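# Remove mat from pet tent and lay it flat

## Task

Pull the mat out of the pet tent and leave it lying flat on the table (dropping it into place is allowed), with the tent still standing and its floor corners resting on the tabletop; the result must hold without the robot supporting anything, and the grippers must be released and withdrawn at the end.

## Robot and tools

Robot: two arms, left_arm and right_arm, each ending in a two-finger gripper. The names are labels only; they do not match the sides of a camera picture. Cameras: cam_high (896x504, overview), cam_left_wrist and cam_right_wrist (504x504 each), returned in that order after every call.

Frame: a single scene frame for both arms. Origin sits on the tabletop midway between the arms; +x runs out across the table, +z points up, and left_arm is mounted on the +y side. Positions are in metres; orientations are quaternions written w first (qw, qx, qy, qz). On a gripper, the fingers extend along its own +z axis and close together along its own y axis. The reported end_effector_position is the spot between the finger pads, roughly 1 cm short of the tips. Reported hand positions may be slightly wrong, more so when the arm is stretched, and arms tend to stop a centimetre or so off target, usually below it.

Row format (used by both motion tools): one flat list of 16 numbers covering both arms, even if only one moves: left_arm x, y, z, qw, qx, qy, qz, opening, then right_arm x, y, z, qw, qx, qy, qz, opening. x, y, z and the quaternion are an absolute pose for that gripper in the scene frame, not an offset. Opening runs from -1 (closed) to +1 (fully open, 0.094 m). To keep an arm still, resend its exact pose and quaternion from the latest result, with the opening it should keep. To keep an orientation steady, repeat the same target quaternion in every row rather than copying the possibly drifted reported one.

execute_actions(actions): actions is a list of up to 15 actions; each action is a list of up to 15 rows, each row run for one control step of 1/30 s. If an action has fewer than 15 rows, its final row repeats until 15 steps pass. An empty list just returns the current state and images. Each step, the commanded pose is limited to 70 mm and 16 degrees from where the gripper actually is, so distant targets need several actions; position wins over orientation when both cannot be met. An action is rejected for both arms if any target lies more than 0.6 m, along any of the gripper's current axes, from that gripper's position at the action's start; if the first action fails this against the latest reported state, or any action is malformed, nothing in the call runs.

move(target, speed, blocking): target is one 16-number row as above (absolute poses plus openings, openings applied at the start). Each gripper travels in a straight line toward its pose, all arms finishing together, taking 0.5 to 10 s (cut off at 10 s if longer). speed is the path's top speed in m/s, 0.002 to 0.5 (default 0.25); rotation is capped at twice that in rad/s. Paths do not avoid obstacles or the other arm, and grippers may lag, wander or overshoot speed, mostly near full reach. Faster contact and targets set deeper past a surface both press harder. blocking=false returns after 0.5 s while motion continues; then use wait or stop before any new motion command.

wait(seconds): 0 to 10 s; arms hold their last command; returns early if a running move finishes. stop(): brakes a running move (needs stopping distance; fingers continue). zoom_image(camera, region): region is [x0, y0, x1, y1] in pixels of that camera's last image, origin at top-left, at most 504x504. finished_scene(scene): ends the current scene, passing its number; irreversible, and the goal must already be met and stable.

Results: a state line 'left_arm: ... | right_arm: ...' with each gripper's position and quaternion; 'Hand target' lines showing where the controller is now steering each gripper; grip_measured, the finger opening on the command scale (each gripper may read up to about 1 mm off, consistently); Joint positions, whose last value is the opening in metres. Step readings list positions at some steps, with HELD marking steps where an arm's command was held back. 'pose unreachable' means a clearance check altered or blocked that arm's command. A move adds a 'move:' line: done, off_target, moving, held or fault, plus limits (paced = the pose was clipped; held = some steps were blocked, after which the arm may jump faster than speed) and each gripper's remaining distance. If only one arm is named, the other finished at rest.

Gripping: to hold something, command an opening about 0.03 below its grip_measured; a smaller margin grips more gently. Pads push up to roughly 50-62 N, less on very thin parts (under about 2 mm) and briefly more on first contact. The mat is cloth, so it can be gripped by an edge and released to drop flat.

Joint ranges (rad), base to gripper: waist -2.618 to 3.054, shoulder 0 to 3.142, elbow 0 to 3.142, wrist pitch -1.571 to 1.571, wrist yaw -1.571 to 1.571, wrist roll -2.094 to 2.094. Elbows stop just before straight.

Heat: holding loads warms motors, even between calls. MOTOR HOT warns at 75 °C; at 90 °C that arm halts for 10 s; at 100 °C it goes limp and drops what it holds. OVER-TEMPERATURE FAULT or FAULT lines report stops.

Avoid: knocking or placing any rigid object (including the tent) off the table; arms colliding or pressing on each other; dropping, slamming or shoving hard; tipping or collapsing the tent. Loose objects may occasionally get nudged by outside pushes. Finish by opening both grippers and lifting them away so nothing depends on the robot.

Each tool is called after "Call:" by a JSON object that holds its "fn" and its "kwargs".

## Session

Call:
{"fn": "execute_actions", "kwargs": {"actions": []}}

Scene clock: 0.00 s.
left_arm: end_effector_position=(+0.4168, +0.3136, +0.4098) grip_measured=+1.000 end_effector_quat_wxyz=(+0.707, -0.033, +0.706, +0.023) | right_arm: end_effector_position=(+0.4171, -0.2236, +0.4025) grip_measured=+1.000 end_effector_quat_wxyz=(+0.697, -0.064, +0.710, +0.075)
Joint positions: left_arm=[-0.004  1.048  1.058 -0.011  0.005 -0.014  0.094] | right_arm=[ 0.001  1.064  1.053 -0.007 -0.009  0.017  0.094]
Joint velocities: left_arm=[-0.012 -0.002 -0.002  0.007 -0.051 -0.007  0.   ] | right_arm=[ 0.002 -0.002 -0.002 -0.037 -0.007  0.037  0.   ]
Motor temperatures (°C, as the motors report them): left_arm=[19 18 17 18 22 19] | right_arm=[18 21 21 21 21 19]
Hand target (left_arm): +0.415, +0.313, +0.414; +0.709, -0.032, +0.704, +0.023
Hand target (right_arm): +0.415, -0.224, +0.407; +0.699, -0.064, +0.708, +0.075

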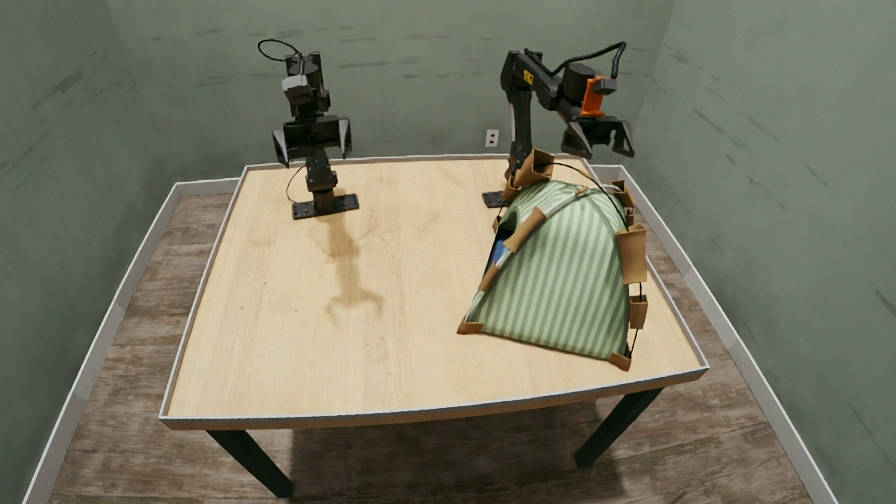

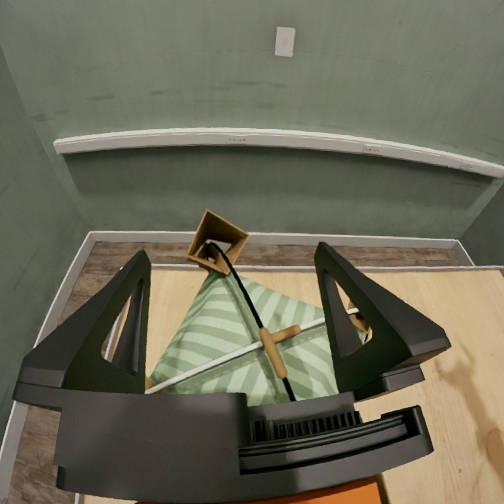

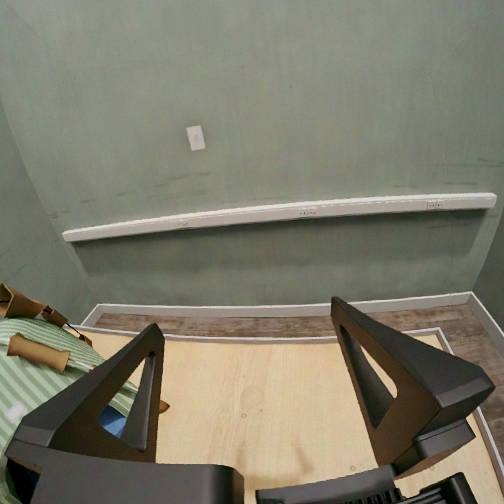

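Call:
{"fn": "zoom_image", "kwargs": {"camera": "cam_high", "region": [430, 130, 710, 390]}}

Call:
{"fn": "move", "kwargs": {"target": [0.25,0.33,0.5,0.709,-0.032,0.704,0.023,1, 0.36,-0.12,0.2,0.47,-0.41,0.71,0.27,1], "speed": 0.4}}

Region (430, 130, 710, 390) of cam_high's 896x504 image, scaled by 1.800, with more detail than that image has; it fills the top 468 rows of this view, and the rest is white.

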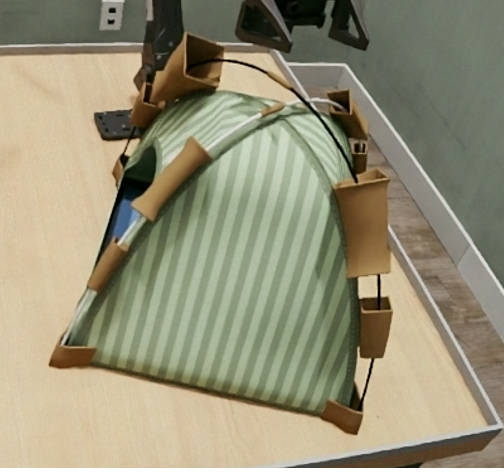

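Scene clock: 3.13 s.
left_arm: end_effector_position=(+0.2529, +0.3318, +0.4933) grip_measured=+1.000 end_effector_quat_wxyz=(+0.708, -0.032, +0.706, +0.023) | right_arm: end_effector_position=(+0.3604, -0.1263, +0.2060) grip_measured=+1.000 end_effector_quat_wxyz=(+0.486, -0.407, +0.727, +0.263)
Joint positions: left_arm=[ 0.651  0.736  1.391 -0.651  0.661 -0.014  0.094] | right_arm=[-0.05   1.228  0.776 -0.129 -0.781 -0.447  0.094]
Joint velocities: left_arm=[-0.002 -0.002  0.002  0.007 -0.007 -0.022  0.   ] | right_arm=[ 0.007 -0.007  0.012  0.022 -0.051 -0.022  0.   ]
Motor temperatures (°C, as the motors report them): left_arm=[19 18 18 19 22 19] | right_arm=[18 22 21 22 21 19]
Hand target (left_arm): +0.249, +0.329, +0.499; +0.709, -0.032, +0.704, +0.023
Hand target (right_arm): +0.356, -0.121, +0.202; +0.475, -0.413, +0.727, +0.274
Off the commanded pose (left_arm): 0.008 m, 0 deg.
Off the commanded pose (right_arm): 0.009 m, 2 deg.
move: done

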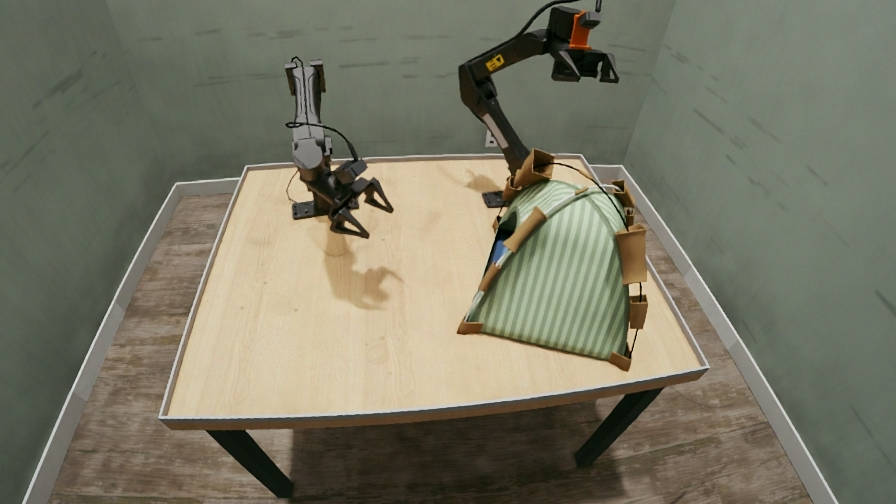

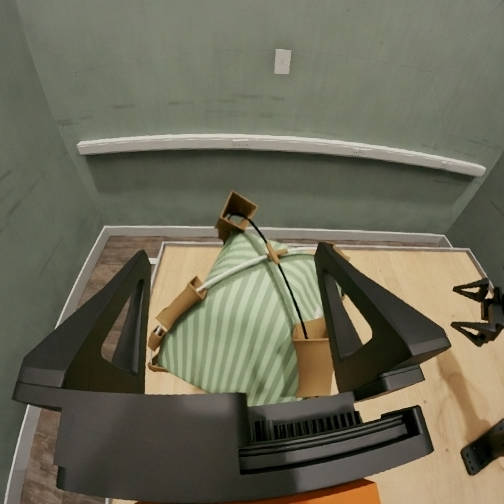

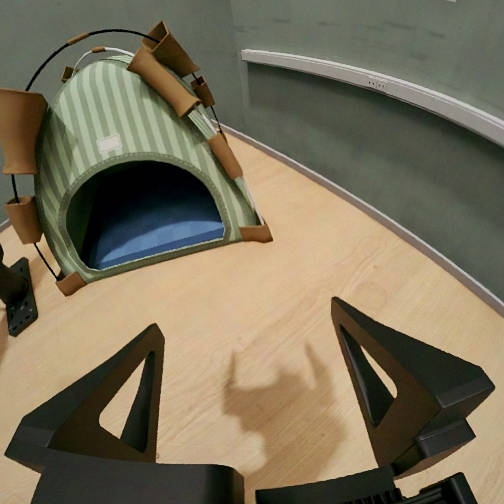

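Call:
{"fn": "move", "kwargs": {"target": [0.25,0.33,0.5,0.709,-0.032,0.704,0.023,1, 0.32,0.0,0.11,0.366,-0.54,0.703,0.281,1], "speed": 0.4}}

Call:
{"fn": "zoom_image", "kwargs": {"camera": "cam_right_wrist", "region": [60, 80, 440, 340]}}

Scene clock: 5.43 s.
left_arm: end_effector_position=(+0.2530, +0.3313, +0.4932) grip_measured=+1.000 end_effector_quat_wxyz=(+0.708, -0.031, +0.706, +0.022) | right_arm: end_effector_position=(+0.3123, -0.0052, +0.1003) grip_measured=+1.000 end_effector_quat_wxyz=(+0.352, -0.539, +0.713, +0.278)
Joint positions: left_arm=[ 0.652  0.736  1.391 -0.652  0.664 -0.014  0.094] | right_arm=[ 0.387  1.555  0.793 -0.029 -0.574 -0.481  0.094]
Joint velocities: left_arm=[-0.002 -0.002 -0.007  0.007  0.007  0.007  0.   ] | right_arm=[ 0.032 -0.007 -0.007 -0.066 -0.007  0.066  0.   ]
Motor temperatures (°C, as the motors report them): left_arm=[19 18 19 19 22 19] | right_arm=[18 22 22 22 21 19]
Hand target (left_arm): +0.250, +0.330, +0.500; +0.709, -0.032, +0.704, +0.023
Hand target (right_arm): +0.318, -0.001, +0.109; +0.364, -0.541, +0.706, +0.276
Off the commanded pose (left_arm): 0.008 m, 0 deg.
Off the commanded pose (right_arm): 0.013 m, 2 deg.
move: off_target (right_arm)

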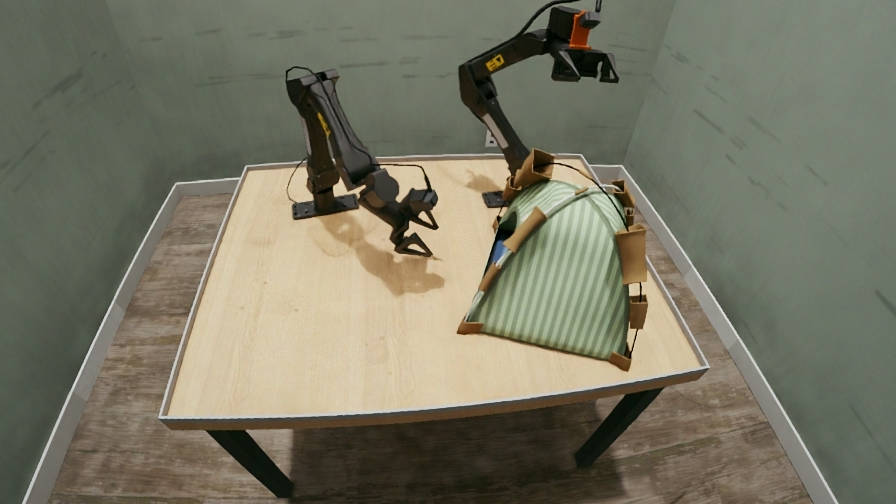

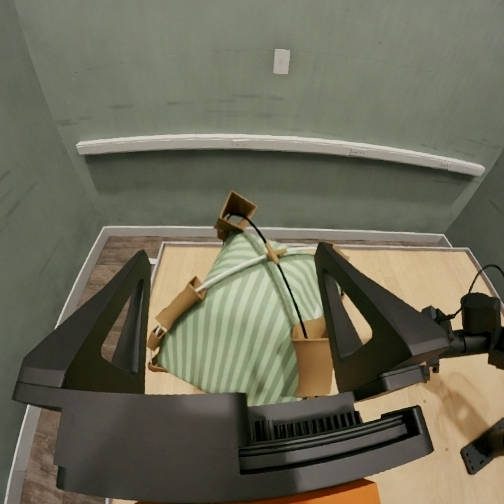

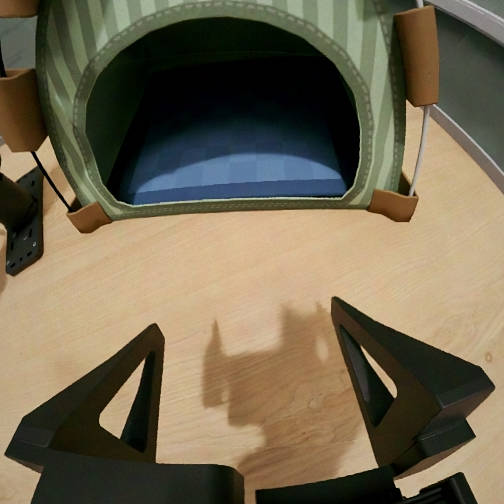

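Region (60, 80, 440, 340) of cam_right_wrist's 504x504 image, scaled by 1.326, with more detail than that image has; it fills the top 345 rows of this view, and the rest is white.

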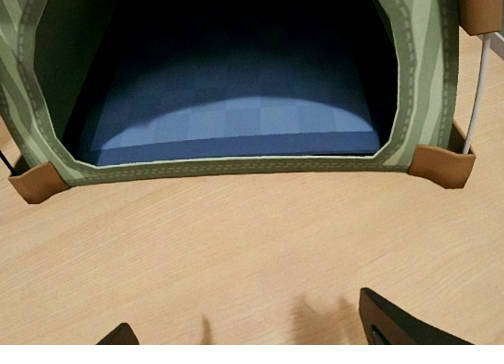

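Call:
{"fn": "move", "kwargs": {"target": [0.25,0.33,0.5,0.709,-0.032,0.704,0.023,1, 0.335,0.09,0.085,0.06,0.115,0.879,0.457,0.2], "speed": 0.4}}

Scene clock: 8.93 s.
left_arm: end_effector_position=(+0.2530, +0.3313, +0.4932) grip_measured=+1.000 end_effector_quat_wxyz=(+0.708, -0.031, +0.706, +0.022) | right_arm: end_effector_position=(+0.3314, +0.0822, +0.0799) grip_measured=+0.202 end_effector_quat_wxyz=(+0.056, +0.118, +0.882, +0.453)
Joint positions: left_arm=[ 0.652  0.736  1.391 -0.652  0.664 -0.014  0.094] | right_arm=[ 0.564  1.842  0.997  0.139 -0.45   1.226  0.056]
Joint velocities: left_arm=[-0.002  0.002 -0.017  0.022 -0.037  0.022  0.   ] | right_arm=[ 0.002  0.002  0.002 -0.051 -0.022  0.007 -0.001]
Motor temperatures (°C, as the motors report them): left_arm=[19 18 19 20 22 19] | right_arm=[18 22 22 22 21 19]
Hand target (left_arm): +0.250, +0.330, +0.500; +0.709, -0.032, +0.704, +0.023
Hand target (right_arm): +0.334, +0.090, +0.083; +0.061, +0.114, +0.881, +0.456
Off the commanded pose (left_arm): 0.008 m, 0 deg.
Off the commanded pose (right_arm): 0.010 m, 1 deg.
move: done

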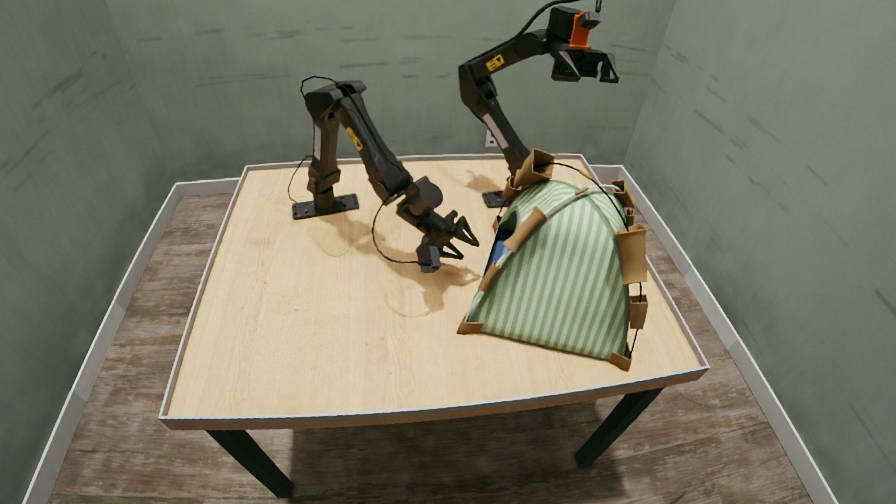

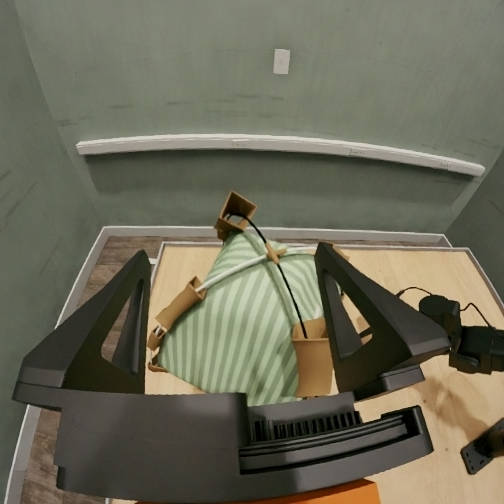

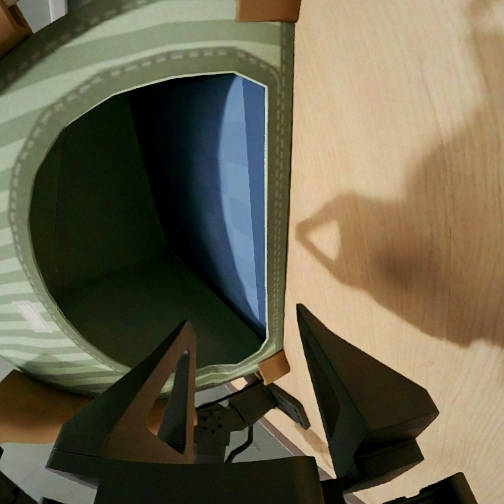

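Call:
{"fn": "move", "kwargs": {"target": [0.25,0.33,0.5,0.709,-0.032,0.704,0.023,1, 0.35,0.148,0.066,0.06,0.115,0.879,0.457,0.2], "speed": 0.15}}

Scene clock: 10.27 s.
left_arm: end_effector_position=(+0.2530, +0.3313, +0.4932) grip_measured=+1.000 end_effector_quat_wxyz=(+0.708, -0.031, +0.706, +0.022) | right_arm: end_effector_position=(+0.3459, +0.1417, +0.0618) grip_measured=+0.202 end_effector_quat_wxyz=(+0.055, +0.116, +0.882, +0.454)
Joint positions: left_arm=[ 0.652  0.736  1.391 -0.652  0.664 -0.014  0.094] | right_arm=[ 0.645  2.051  1.208  0.163 -0.392  1.282  0.056]
Joint velocities: left_arm=[-0.012  0.002 -0.022 -0.022  0.007  0.007  0.   ] | right_arm=[ 0.002 -0.007 -0.002  0.037 -0.022  0.007 -0.001]
Motor temperatures (°C, as the motors report them): left_arm=[19 18 19 20 22 19] | right_arm=[18 22 23 23 21 19]
Hand target (left_arm): +0.250, +0.330, +0.500; +0.709, -0.032, +0.704, +0.023
Hand target (right_arm): +0.350, +0.148, +0.065; +0.060, +0.115, +0.880, +0.457
Off the commanded pose (left_arm): 0.008 m, 0 deg.
Off the commanded pose (right_arm): 0.009 m, 1 deg.
move: done

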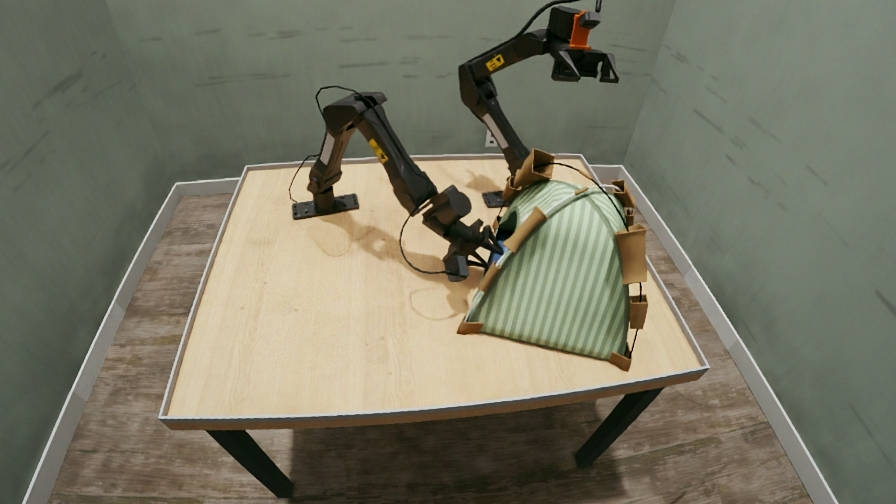

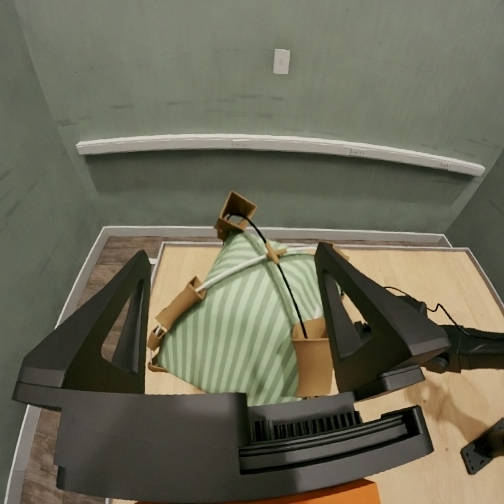

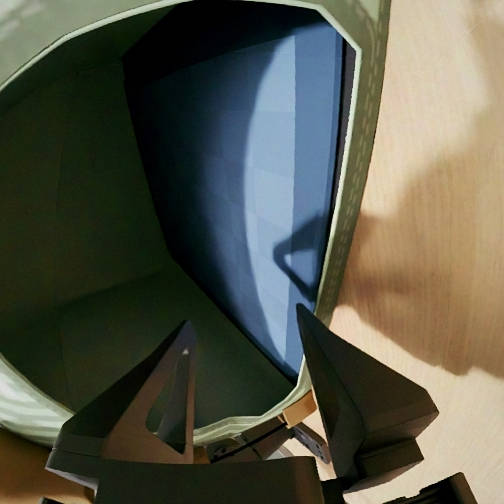

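Call:
{"fn": "move", "kwargs": {"target": [0.25,0.33,0.5,0.709,-0.032,0.704,0.023,1, 0.354,0.162,0.048,0.06,0.115,0.879,0.457,0.2], "speed": 0.08}}

Scene clock: 11.67 s.
left_arm: end_effector_position=(+0.2530, +0.3313, +0.4932) grip_measured=+1.000 end_effector_quat_wxyz=(+0.708, -0.031, +0.706, +0.022) | right_arm: end_effector_position=(+0.3514, +0.1545, +0.0449) grip_measured=+0.202 end_effector_quat_wxyz=(+0.054, +0.118, +0.882, +0.454)
Joint positions: left_arm=[ 0.652  0.736  1.391 -0.652  0.664 -0.014  0.094] | right_arm=[ 0.657  2.129  1.253  0.199 -0.381  1.294  0.056]
Joint velocities: left_arm=[-0.012 -0.002  0.002 -0.051 -0.066 -0.022  0.   ] | right_arm=[ 0.007  0.002  0.017 -0.022  0.022 -0.022 -0.001]
Motor temperatures (°C, as the motors report them): left_arm=[19 18 19 20 22 19] | right_arm=[18 23 23 23 21 19]
Hand target (left_arm): +0.250, +0.330, +0.500; +0.709, -0.032, +0.704, +0.023
Hand target (right_arm): +0.353, +0.162, +0.048; +0.060, +0.115, +0.880, +0.457
Off the commanded pose (left_arm): 0.008 m, 0 deg.
Off the commanded pose (right_arm): 0.009 m, 1 deg.
move: done

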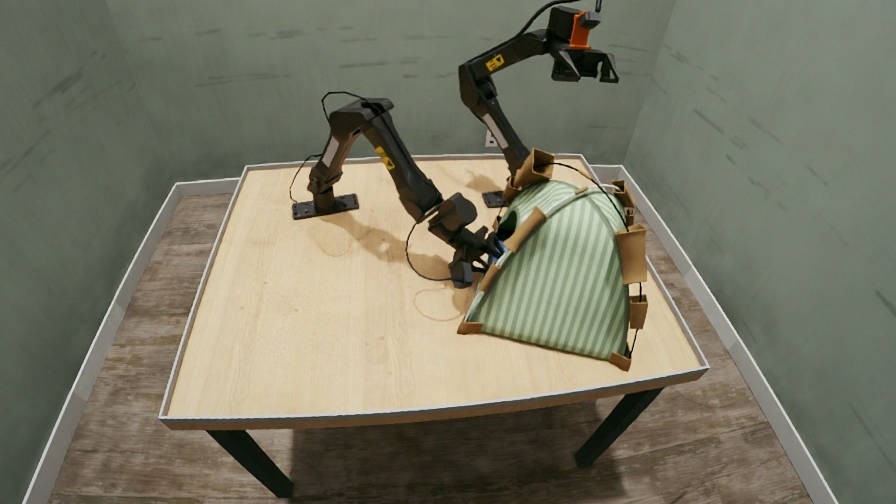

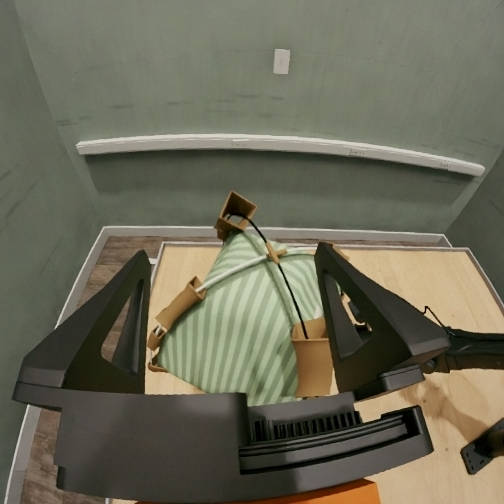

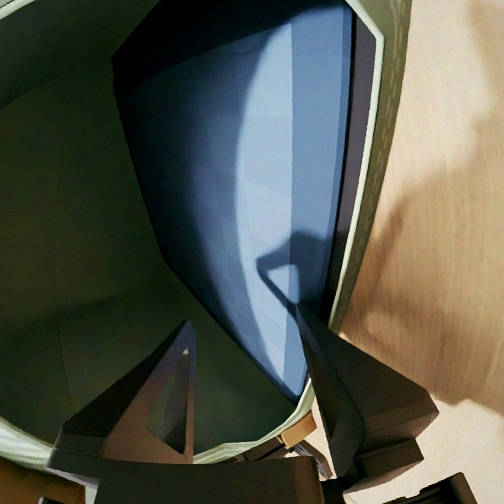

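Call:
{"fn": "move", "kwargs": {"target": [0.25,0.33,0.5,0.709,-0.032,0.704,0.023,1, 0.35,0.147,0.046,0.06,0.115,0.879,0.457,0.2], "speed": 0.08}}

Call:
{"fn": "zoom_image", "kwargs": {"camera": "cam_right_wrist", "region": [200, 150, 420, 420]}}

Scene clock: 12.83 s.
left_arm: end_effector_position=(+0.2530, +0.3313, +0.4932) grip_measured=+1.000 end_effector_quat_wxyz=(+0.708, -0.031, +0.706, +0.022) | right_arm: end_effector_position=(+0.3486, +0.1512, +0.0391) grip_measured=+0.202 end_effector_quat_wxyz=(+0.054, +0.119, +0.882, +0.453)
Joint positions: left_arm=[ 0.652  0.736  1.391 -0.652  0.664 -0.014  0.094] | right_arm=[ 0.657  2.129  1.225  0.225 -0.38   1.294  0.056]
Joint velocities: left_arm=[-0.007 -0.007 -0.012 -0.037 -0.022 -0.037  0.   ] | right_arm=[ 0.007  0.002 -0.017 -0.022 -0.007  0.022  0.001]
Motor temperatures (°C, as the motors report them): left_arm=[19 18 19 20 22 19] | right_arm=[18 23 23 23 21 19]
Hand target (left_arm): +0.250, +0.330, +0.500; +0.709, -0.032, +0.704, +0.023
Hand target (right_arm): +0.350, +0.147, +0.046; +0.060, +0.115, +0.880, +0.457
Off the commanded pose (left_arm): 0.008 m, 0 deg.
Off the commanded pose (right_arm): 0.008 m, 1 deg.
move: done

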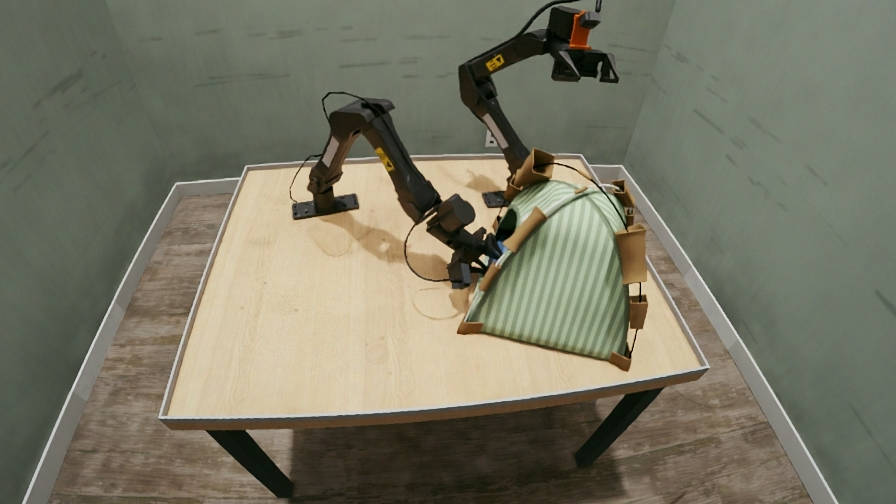

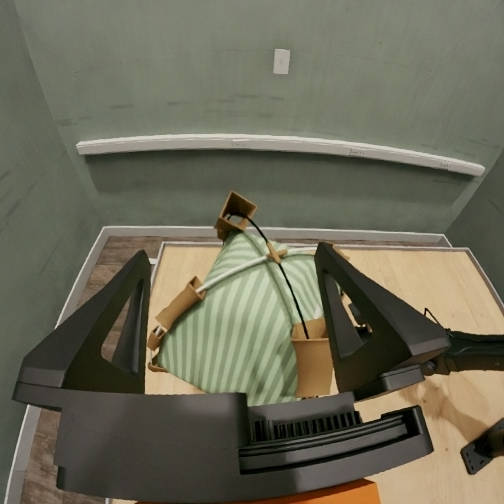

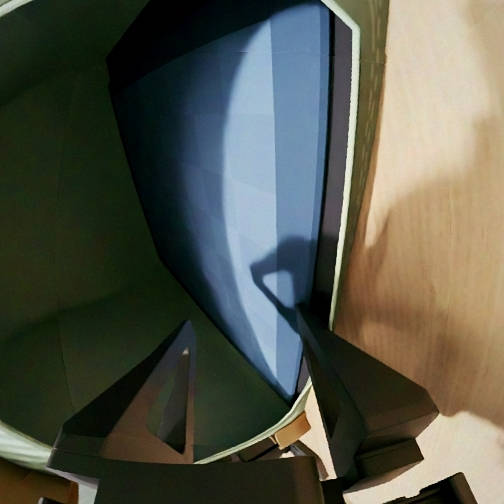

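Region (200, 150, 420, 420) of cam_right_wrist's 504x504 image, scaled by 1.867, with more detail than that image has; it fills the left 411 columns of this view, and the rest is white.

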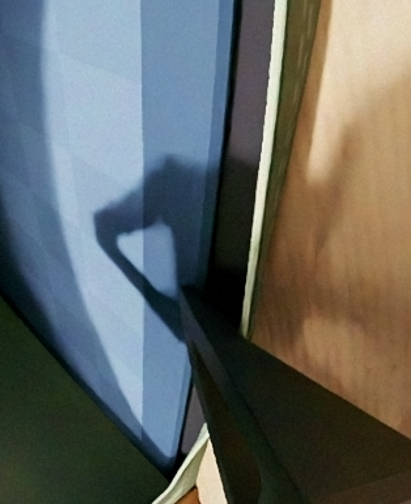

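Call:
{"fn": "execute_actions", "kwargs": {"actions": [[[0.25,0.33,0.5,0.709,-0.032,0.704,0.023,1, 0.35,0.149,0.034,0.06,0.115,0.879,0.457,0.2]],[[0.25,0.33,0.5,0.709,-0.032,0.704,0.023,1, 0.354,0.166,0.03,0.06,0.115,0.879,0.457,0.2]],[[0.25,0.33,0.5,0.709,-0.032,0.704,0.023,1, 0.359,0.184,0.028,0.06,0.115,0.879,0.457,0.2]]]}}

Scene clock: 14.70 s.
left_arm: end_effector_position=(+0.2530, +0.3313, +0.4932) grip_measured=+1.000 end_effector_quat_wxyz=(+0.708, -0.031, +0.706, +0.022) | right_arm: end_effector_position=(+0.3608, +0.1822, +0.0394) grip_measured=+0.201 end_effector_quat_wxyz=(+0.066, +0.111, +0.872, +0.473)
Joint positions: left_arm=[ 0.652  0.736  1.391 -0.652  0.664 -0.014  0.094] | right_arm=[ 0.682  2.223  1.341  0.262 -0.362  1.31   0.056]
Joint velocities: left_arm=[ 0.032 -0.007 -0.002 -0.007 -0.051 -0.081  0.   ] | right_arm=[-0.017 -0.012 -0.027 -0.037 -0.022  0.007 -0.001]
Motor temperatures (°C, as the motors report them): left_arm=[19 18 20 20 22 19] | right_arm=[18 24 23 23 21 19]
Hand target (left_arm): +0.250, +0.330, +0.500; +0.709, -0.032, +0.704, +0.023
Hand target (right_arm): +0.359, +0.183, +0.028; +0.061, +0.115, +0.880, +0.458
Off the commanded pose (left_arm): 0.008 m, 0 deg.
Off the commanded pose (right_arm): 0.012 m, 2 deg.
Step readings (end_effector_position; steps 1 to 15: 1st action; 16 to 30: 2nd action; 31 to 45: 3rd action):
0: left_arm (+0.2530, +0.3313, +0.4932) | right_arm (+0.3488, +0.1515, +0.0396)
1: left_arm (+0.2530, +0.3313, +0.4932) | right_arm (+0.3492, +0.1519, +0.0402)
2: left_arm (+0.2530, +0.3313, +0.4932) | right_arm (+0.3497, +0.1524, +0.0412)
4: left_arm (+0.2530, +0.3313, +0.4932) | right_arm (+0.3507, +0.1536, +0.0432)
8: left_arm (+0.2530, +0.3313, +0.4932) | right_arm (+0.3518, +0.1548, +0.0452)
15: left_arm (+0.2530, +0.3313, +0.4932) | right_arm (+0.3522, +0.1553, +0.0462)
16: left_arm (+0.2530, +0.3313, +0.4932) | right_arm (+0.3526, +0.1557, +0.0452)
17: left_arm (+0.2530, +0.3313, +0.4932) | right_arm (+0.3539, +0.1572, +0.0441)
19: left_arm (+0.2530, +0.3313, +0.4932) | right_arm (+0.3552, +0.1594, +0.0392)
23: left_arm (+0.2530, +0.3313, +0.4932) | right_arm (+0.3568, +0.1615, +0.0404)
30: left_arm (+0.2530, +0.3313, +0.4932) | right_arm (+0.3568, +0.1614, +0.0392)
31: left_arm (+0.2530, +0.3313, +0.4932) | right_arm (+0.3573, +0.1630, +0.0391)
32: left_arm (+0.2530, +0.3313, +0.4932) | right_arm (+0.3601, +0.1674, +0.0397)
34: left_arm (+0.2530, +0.3313, +0.4932) | right_arm (+0.3629, +0.1763, +0.0400)
38: left_arm (+0.2530, +0.3313, +0.4932) | right_arm (+0.3611, +0.1822, +0.0399)
45: end_effector_position above

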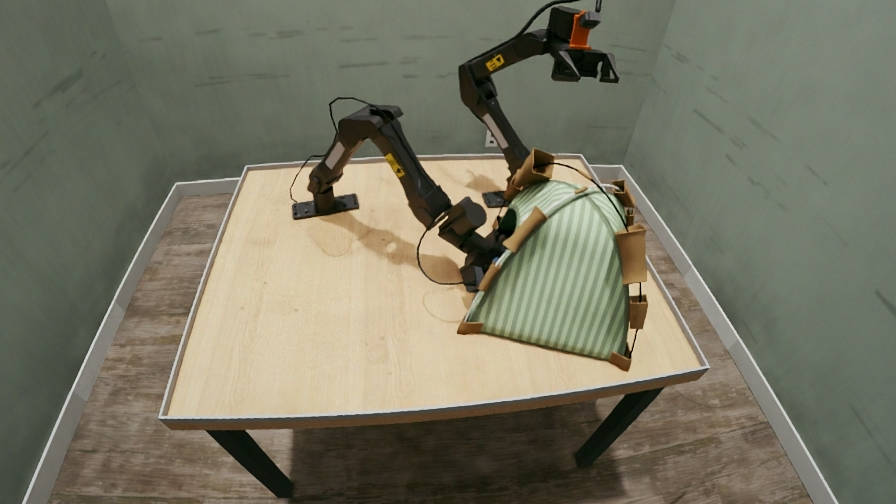

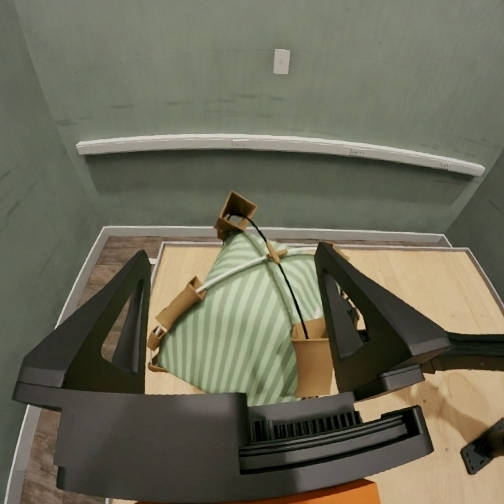

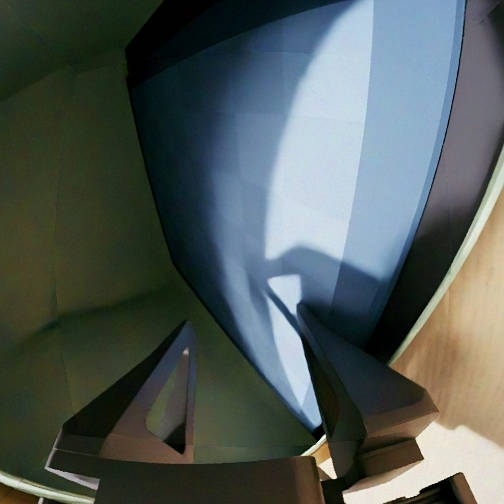

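Call:
{"fn": "execute_actions", "kwargs": {"actions": [[[0.25,0.33,0.5,0.709,-0.032,0.704,0.023,1, 0.353,0.165,0.065,0.045,0.12,0.925,0.36,0.2]],[[0.25,0.33,0.5,0.709,-0.032,0.704,0.023,1, 0.35,0.152,0.06,0.033,0.126,0.957,0.257,0.2]],[[0.25,0.33,0.5,0.709,-0.032,0.704,0.023,1, 0.35,0.152,0.048,0.033,0.126,0.957,0.257,0.2]]]}}

Scene clock: 16.77 s.
left_arm: end_effector_position=(+0.2530, +0.3313, +0.4932) grip_measured=+1.000 end_effector_quat_wxyz=(+0.708, -0.031, +0.706, +0.022) | right_arm: end_effector_position=(+0.3519, +0.1518, +0.0524) grip_measured=+0.201 end_effector_quat_wxyz=(+0.031, +0.132, +0.955, +0.265)
Joint positions: left_arm=[ 0.652  0.736  1.391 -0.652  0.664 -0.014  0.094] | right_arm=[ 0.705  2.244  1.771 -0.598 -0.214  1.22   0.056]
Joint velocities: left_arm=[ 0.027 -0.032  0.002  0.007  0.022  0.022  0.   ] | right_arm=[-0.007  0.007 -0.002  0.007 -0.037 -0.037  0.001]
Motor temperatures (°C, as the motors report them): left_arm=[19 18 20 21 22 19] | right_arm=[18 25 23 23 21 19]
Hand target (left_arm): +0.250, +0.330, +0.500; +0.709, -0.032, +0.704, +0.023
Hand target (right_arm): +0.350, +0.152, +0.048; +0.033, +0.126, +0.957, +0.257
Off the commanded pose (left_arm): 0.008 m, 0 deg.
Off the commanded pose (right_arm): 0.005 m, 1 deg.
Step readings (end_effector_position; steps 1 to 15: 1st action; 16 to 30: 2nd action; 31 to 45: 3rd action):
0: left_arm (+0.2530, +0.3313, +0.4932) | right_arm (+0.3608, +0.1822, +0.0394)
1: left_arm (+0.2530, +0.3313, +0.4932) | right_arm (+0.3605, +0.1806, +0.0403)
2: left_arm (+0.2530, +0.3313, +0.4932) | right_arm (+0.3593, +0.1776, +0.0428)
4: left_arm (+0.2530, +0.3313, +0.4932) | right_arm (+0.3586, +0.1729, +0.0538)
8: left_arm (+0.2530, +0.3313, +0.4932) | right_arm (+0.3645, +0.1750, +0.0778)
15: left_arm (+0.2530, +0.3313, +0.4932) | right_arm (+0.3586, +0.1655, +0.0710)
16: left_arm (+0.2530, +0.3313, +0.4932) | right_arm (+0.3573, +0.1625, +0.0685)
17: left_arm (+0.2530, +0.3313, +0.4932) | right_arm (+0.3569, +0.1601, +0.0663)
19: left_arm (+0.2530, +0.3313, +0.4932) | right_arm (+0.3582, +0.1607, +0.0684)
23: left_arm (+0.2530, +0.3313, +0.4932) | right_arm (+0.3583, +0.1625, +0.0767)
30: left_arm (+0.2530, +0.3313, +0.4932) | right_arm (+0.3533, +0.1538, +0.0680)
31: left_arm (+0.2530, +0.3313, +0.4932) | right_arm (+0.3527, +0.1530, +0.0653)
32: left_arm (+0.2530, +0.3313, +0.4932) | right_arm (+0.3526, +0.1527, +0.0628)
34: left_arm (+0.2530, +0.3313, +0.4932) | right_arm (+0.3523, +0.1523, +0.0580)
38: left_arm (+0.2530, +0.3313, +0.4932) | right_arm (+0.3519, +0.1518, +0.0526)
45: end_effector_position above

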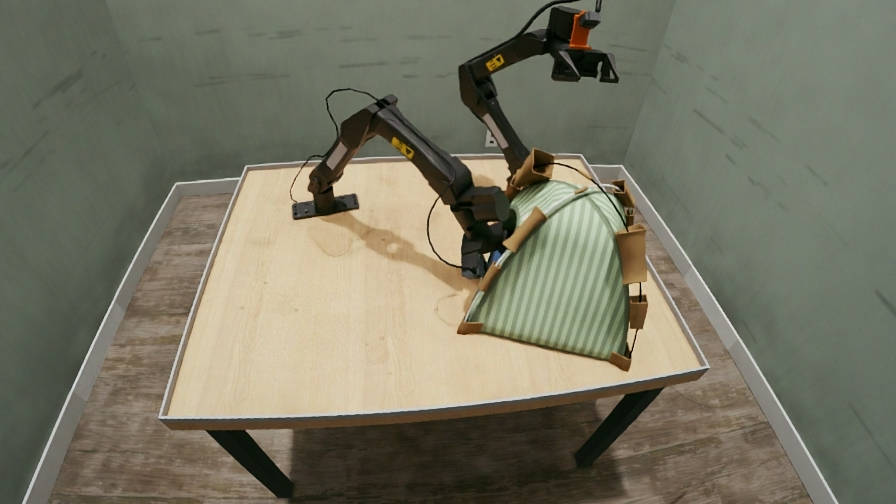

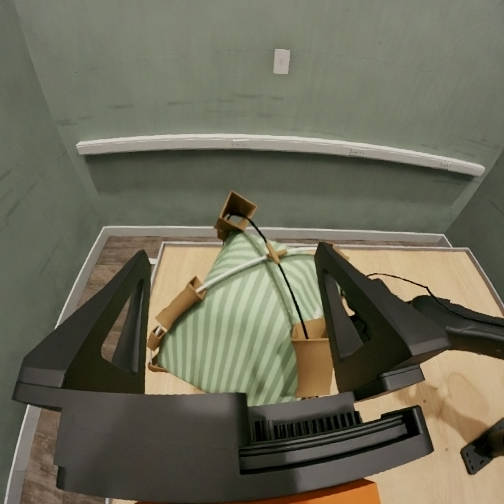

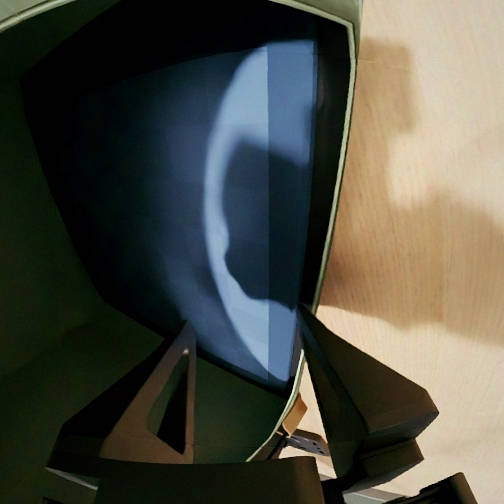

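Call:
{"fn": "execute_actions", "kwargs": {"actions": [[[0.25,0.33,0.5,0.709,-0.032,0.704,0.023,1, 0.351,0.154,0.034,0.033,0.126,0.957,0.257,0.2]],[[0.25,0.33,0.5,0.709,-0.032,0.704,0.023,1, 0.351,0.155,0.022,0.033,0.126,0.957,0.257,0.2]]]}}

Scene clock: 18.13 s.
left_arm: end_effector_position=(+0.2530, +0.3313, +0.4932) grip_measured=+1.000 end_effector_quat_wxyz=(+0.708, -0.031, +0.706, +0.022) | right_arm: end_effector_position=(+0.3554, +0.1560, +0.0321) grip_measured=+0.201 end_effector_quat_wxyz=(+0.033, +0.131, +0.954, +0.268)
Joint positions: left_arm=[ 0.652  0.736  1.391 -0.652  0.664 -0.014  0.094] | right_arm=[ 0.705  2.283  1.751 -0.532 -0.213  1.22   0.056]
Joint velocities: left_arm=[ 0.007  0.002 -0.007 -0.037 -0.095  0.066  0.   ] | right_arm=[ 0.017  0.017 -0.007  0.022  0.007 -0.037 -0.   ]
Motor temperatures (°C, as the motors report them): left_arm=[19 18 20 21 22 19] | right_arm=[18 25 23 23 21 19]
Hand target (left_arm): +0.250, +0.330, +0.500; +0.709, -0.032, +0.704, +0.023
Hand target (right_arm): +0.351, +0.155, +0.022; +0.033, +0.126, +0.958, +0.257
Off the commanded pose (left_arm): 0.008 m, 0 deg.
Off the commanded pose (right_arm): 0.011 m, 1 deg.
Step readings (end_effector_position; steps 1 to 15: 1st action; 16 to 30: 2nd action):
0: left_arm (+0.2530, +0.3313, +0.4932) | right_arm (+0.3519, +0.1518, +0.0524)
1: left_arm (+0.2530, +0.3313, +0.4932) | right_arm (+0.3521, +0.1520, +0.0520)
2: left_arm (+0.2530, +0.3313, +0.4932) | right_arm (+0.3529, +0.1530, +0.0517)
4: left_arm (+0.2530, +0.3313, +0.4932) | right_arm (+0.3540, +0.1543, +0.0500)
8: left_arm (+0.2530, +0.3313, +0.4932) | right_arm (+0.3544, +0.1548, +0.0453)
15: left_arm (+0.2530, +0.3313, +0.4932) | right_arm (+0.3548, +0.1553, +0.0448)
16: left_arm (+0.2530, +0.3313, +0.4932) | right_arm (+0.3549, +0.1555, +0.0442)
17: left_arm (+0.2530, +0.3313, +0.4932) | right_arm (+0.3553, +0.1560, +0.0436)
19: left_arm (+0.2530, +0.3313, +0.4932) | right_arm (+0.3553, +0.1560, +0.0405)
23: left_arm (+0.2530, +0.3313, +0.4932) | right_arm (+0.3549, +0.1553, +0.0333)
30: end_effector_position above

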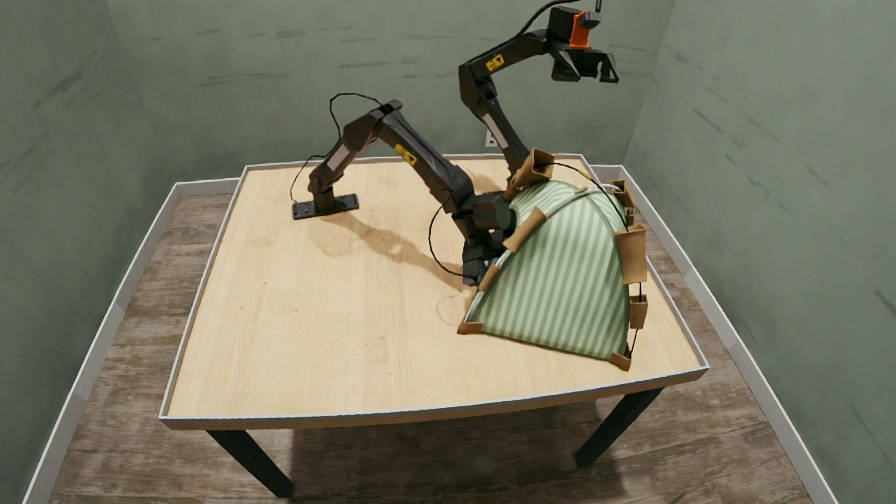

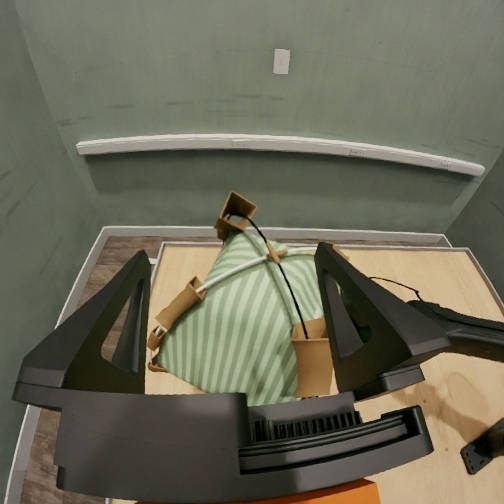

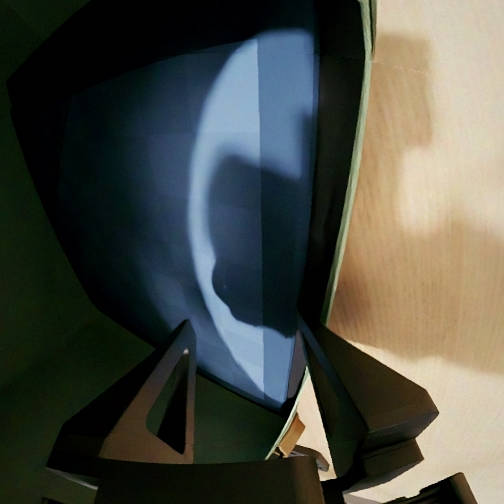

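Call:
{"fn": "execute_actions", "kwargs": {"actions": [[[0.25,0.33,0.5,0.709,-0.032,0.704,0.023,1, 0.354,0.166,0.018,0.033,0.126,0.957,0.257,0.2]],[[0.25,0.33,0.5,0.709,-0.032,0.704,0.023,1, 0.354,0.166,0.012,0.033,0.126,0.957,0.257,-0.2]],[[0.25,0.33,0.5,0.709,-0.032,0.704,0.023,1, 0.354,0.166,0.008,0.033,0.126,0.957,0.257,-0.6]],[[0.25,0.33,0.5,0.709,-0.032,0.704,0.023,1, 0.354,0.166,0.008,0.033,0.126,0.957,0.257,-0.9]]]}}

Scene clock: 20.63 s.
left_arm: end_effector_position=(+0.2530, +0.3313, +0.4932) grip_measured=+1.000 end_effector_quat_wxyz=(+0.708, -0.031, +0.706, +0.022) | right_arm: end_effector_position=(+0.3579, +0.1638, +0.0161) grip_measured=-0.886 end_effector_quat_wxyz=(+0.033, +0.130, +0.955, +0.265)
Joint positions: left_arm=[ 0.652  0.736  1.391 -0.652  0.664 -0.014  0.094] | right_arm=[ 0.712  2.336  1.779 -0.511 -0.209  1.222  0.005]
Joint velocities: left_arm=[ 0.002 -0.012 -0.012 -0.037  0.022 -0.081  0.   ] | right_arm=[-0.022 -0.002 -0.012 -0.183 -0.081 -0.037 -0.   ]
Motor temperatures (°C, as the motors report them): left_arm=[19 18 20 21 22 19] | right_arm=[18 26 23 23 21 19]
Hand target (left_arm): +0.250, +0.330, +0.500; +0.709, -0.032, +0.704, +0.023
Hand target (right_arm): +0.354, +0.166, +0.008; +0.033, +0.126, +0.958, +0.257
Off the commanded pose (left_arm): 0.008 m, 0 deg.
Off the commanded pose (right_arm): 0.009 m, 1 deg.
Step readings (end_effector_position; steps 1 to 15: 1st action; 16 to 30: 2nd action; 31 to 45: 3rd action; 46 to 60: 4th action):
0: left_arm (+0.2530, +0.3313, +0.4932) | right_arm (+0.3557, +0.1563, +0.0323)
1: left_arm (+0.2530, +0.3313, +0.4932) | right_arm (+0.3558, +0.1566, +0.0314)
2: left_arm (+0.2530, +0.3313, +0.4932) | right_arm (+0.3566, +0.1580, +0.0306)
4: left_arm (+0.2530, +0.3313, +0.4932) | right_arm (+0.3569, +0.1599, +0.0277)
8: left_arm (+0.2530, +0.3313, +0.4932) | right_arm (+0.3567, +0.1618, +0.0252)
15: left_arm (+0.2530, +0.3313, +0.4932) | right_arm (+0.3568, +0.1619, +0.0243)
16: left_arm (+0.2530, +0.3313, +0.4932) | right_arm (+0.3570, +0.1620, +0.0244)
17: left_arm (+0.2530, +0.3313, +0.4932) | right_arm (+0.3569, +0.1620, +0.0236)
19: left_arm (+0.2530, +0.3313, +0.4932) | right_arm (+0.3567, +0.1616, +0.0208)
23: left_arm (+0.2530, +0.3313, +0.4932) | right_arm (+0.3571, +0.1621, +0.0197)
30: left_arm (+0.2530, +0.3313, +0.4932) | right_arm (+0.3572, +0.1622, +0.0197)
31: left_arm (+0.2530, +0.3313, +0.4932) | right_arm (+0.3573, +0.1622, +0.0198)
32: left_arm (+0.2530, +0.3313, +0.4932) | right_arm (+0.3573, +0.1622, +0.0194)
34: left_arm (+0.2530, +0.3313, +0.4932) | right_arm (+0.3571, +0.1620, +0.0175)
38: left_arm (+0.2530, +0.3313, +0.4932) | right_arm (+0.3569, +0.1618, +0.0148)
45: left_arm (+0.2530, +0.3313, +0.4932) | right_arm (+0.3570, +0.1619, +0.0149)
46: left_arm (+0.2530, +0.3313, +0.4932) | right_arm (+0.3570, +0.1619, +0.0149)
47: left_arm (+0.2530, +0.3313, +0.4932) | right_arm (+0.3573, +0.1624, +0.0153)
49: left_arm (+0.2530, +0.3313, +0.4932) | right_arm (+0.3577, +0.1637, +0.0159)
53: left_arm (+0.2530, +0.3313, +0.4932) | right_arm (+0.3579, +0.1638, +0.0161)
60: end_effector_position above

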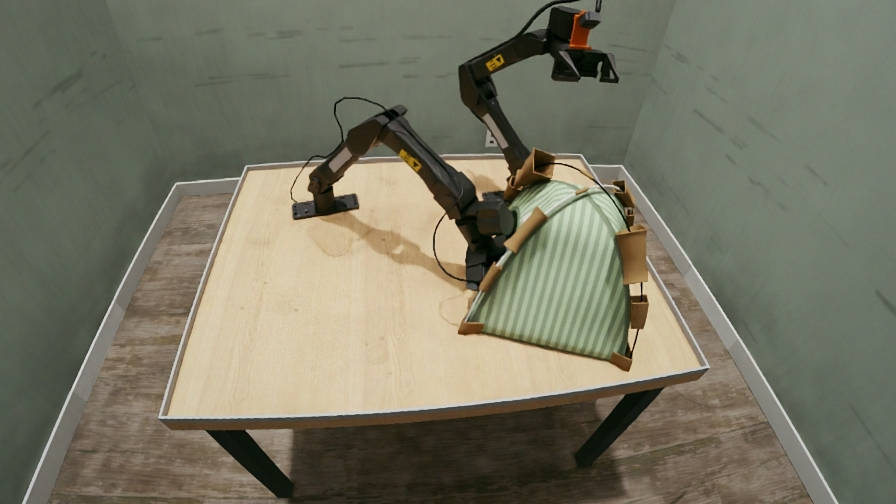

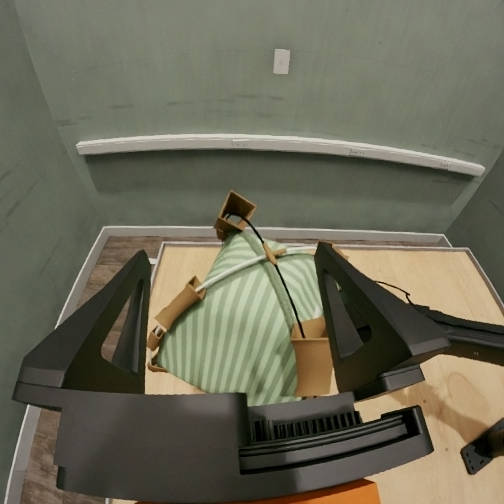

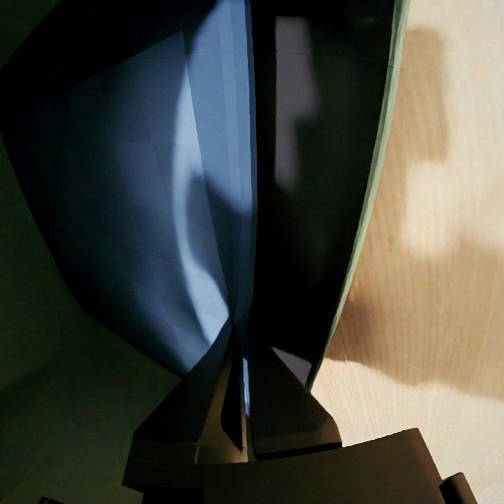

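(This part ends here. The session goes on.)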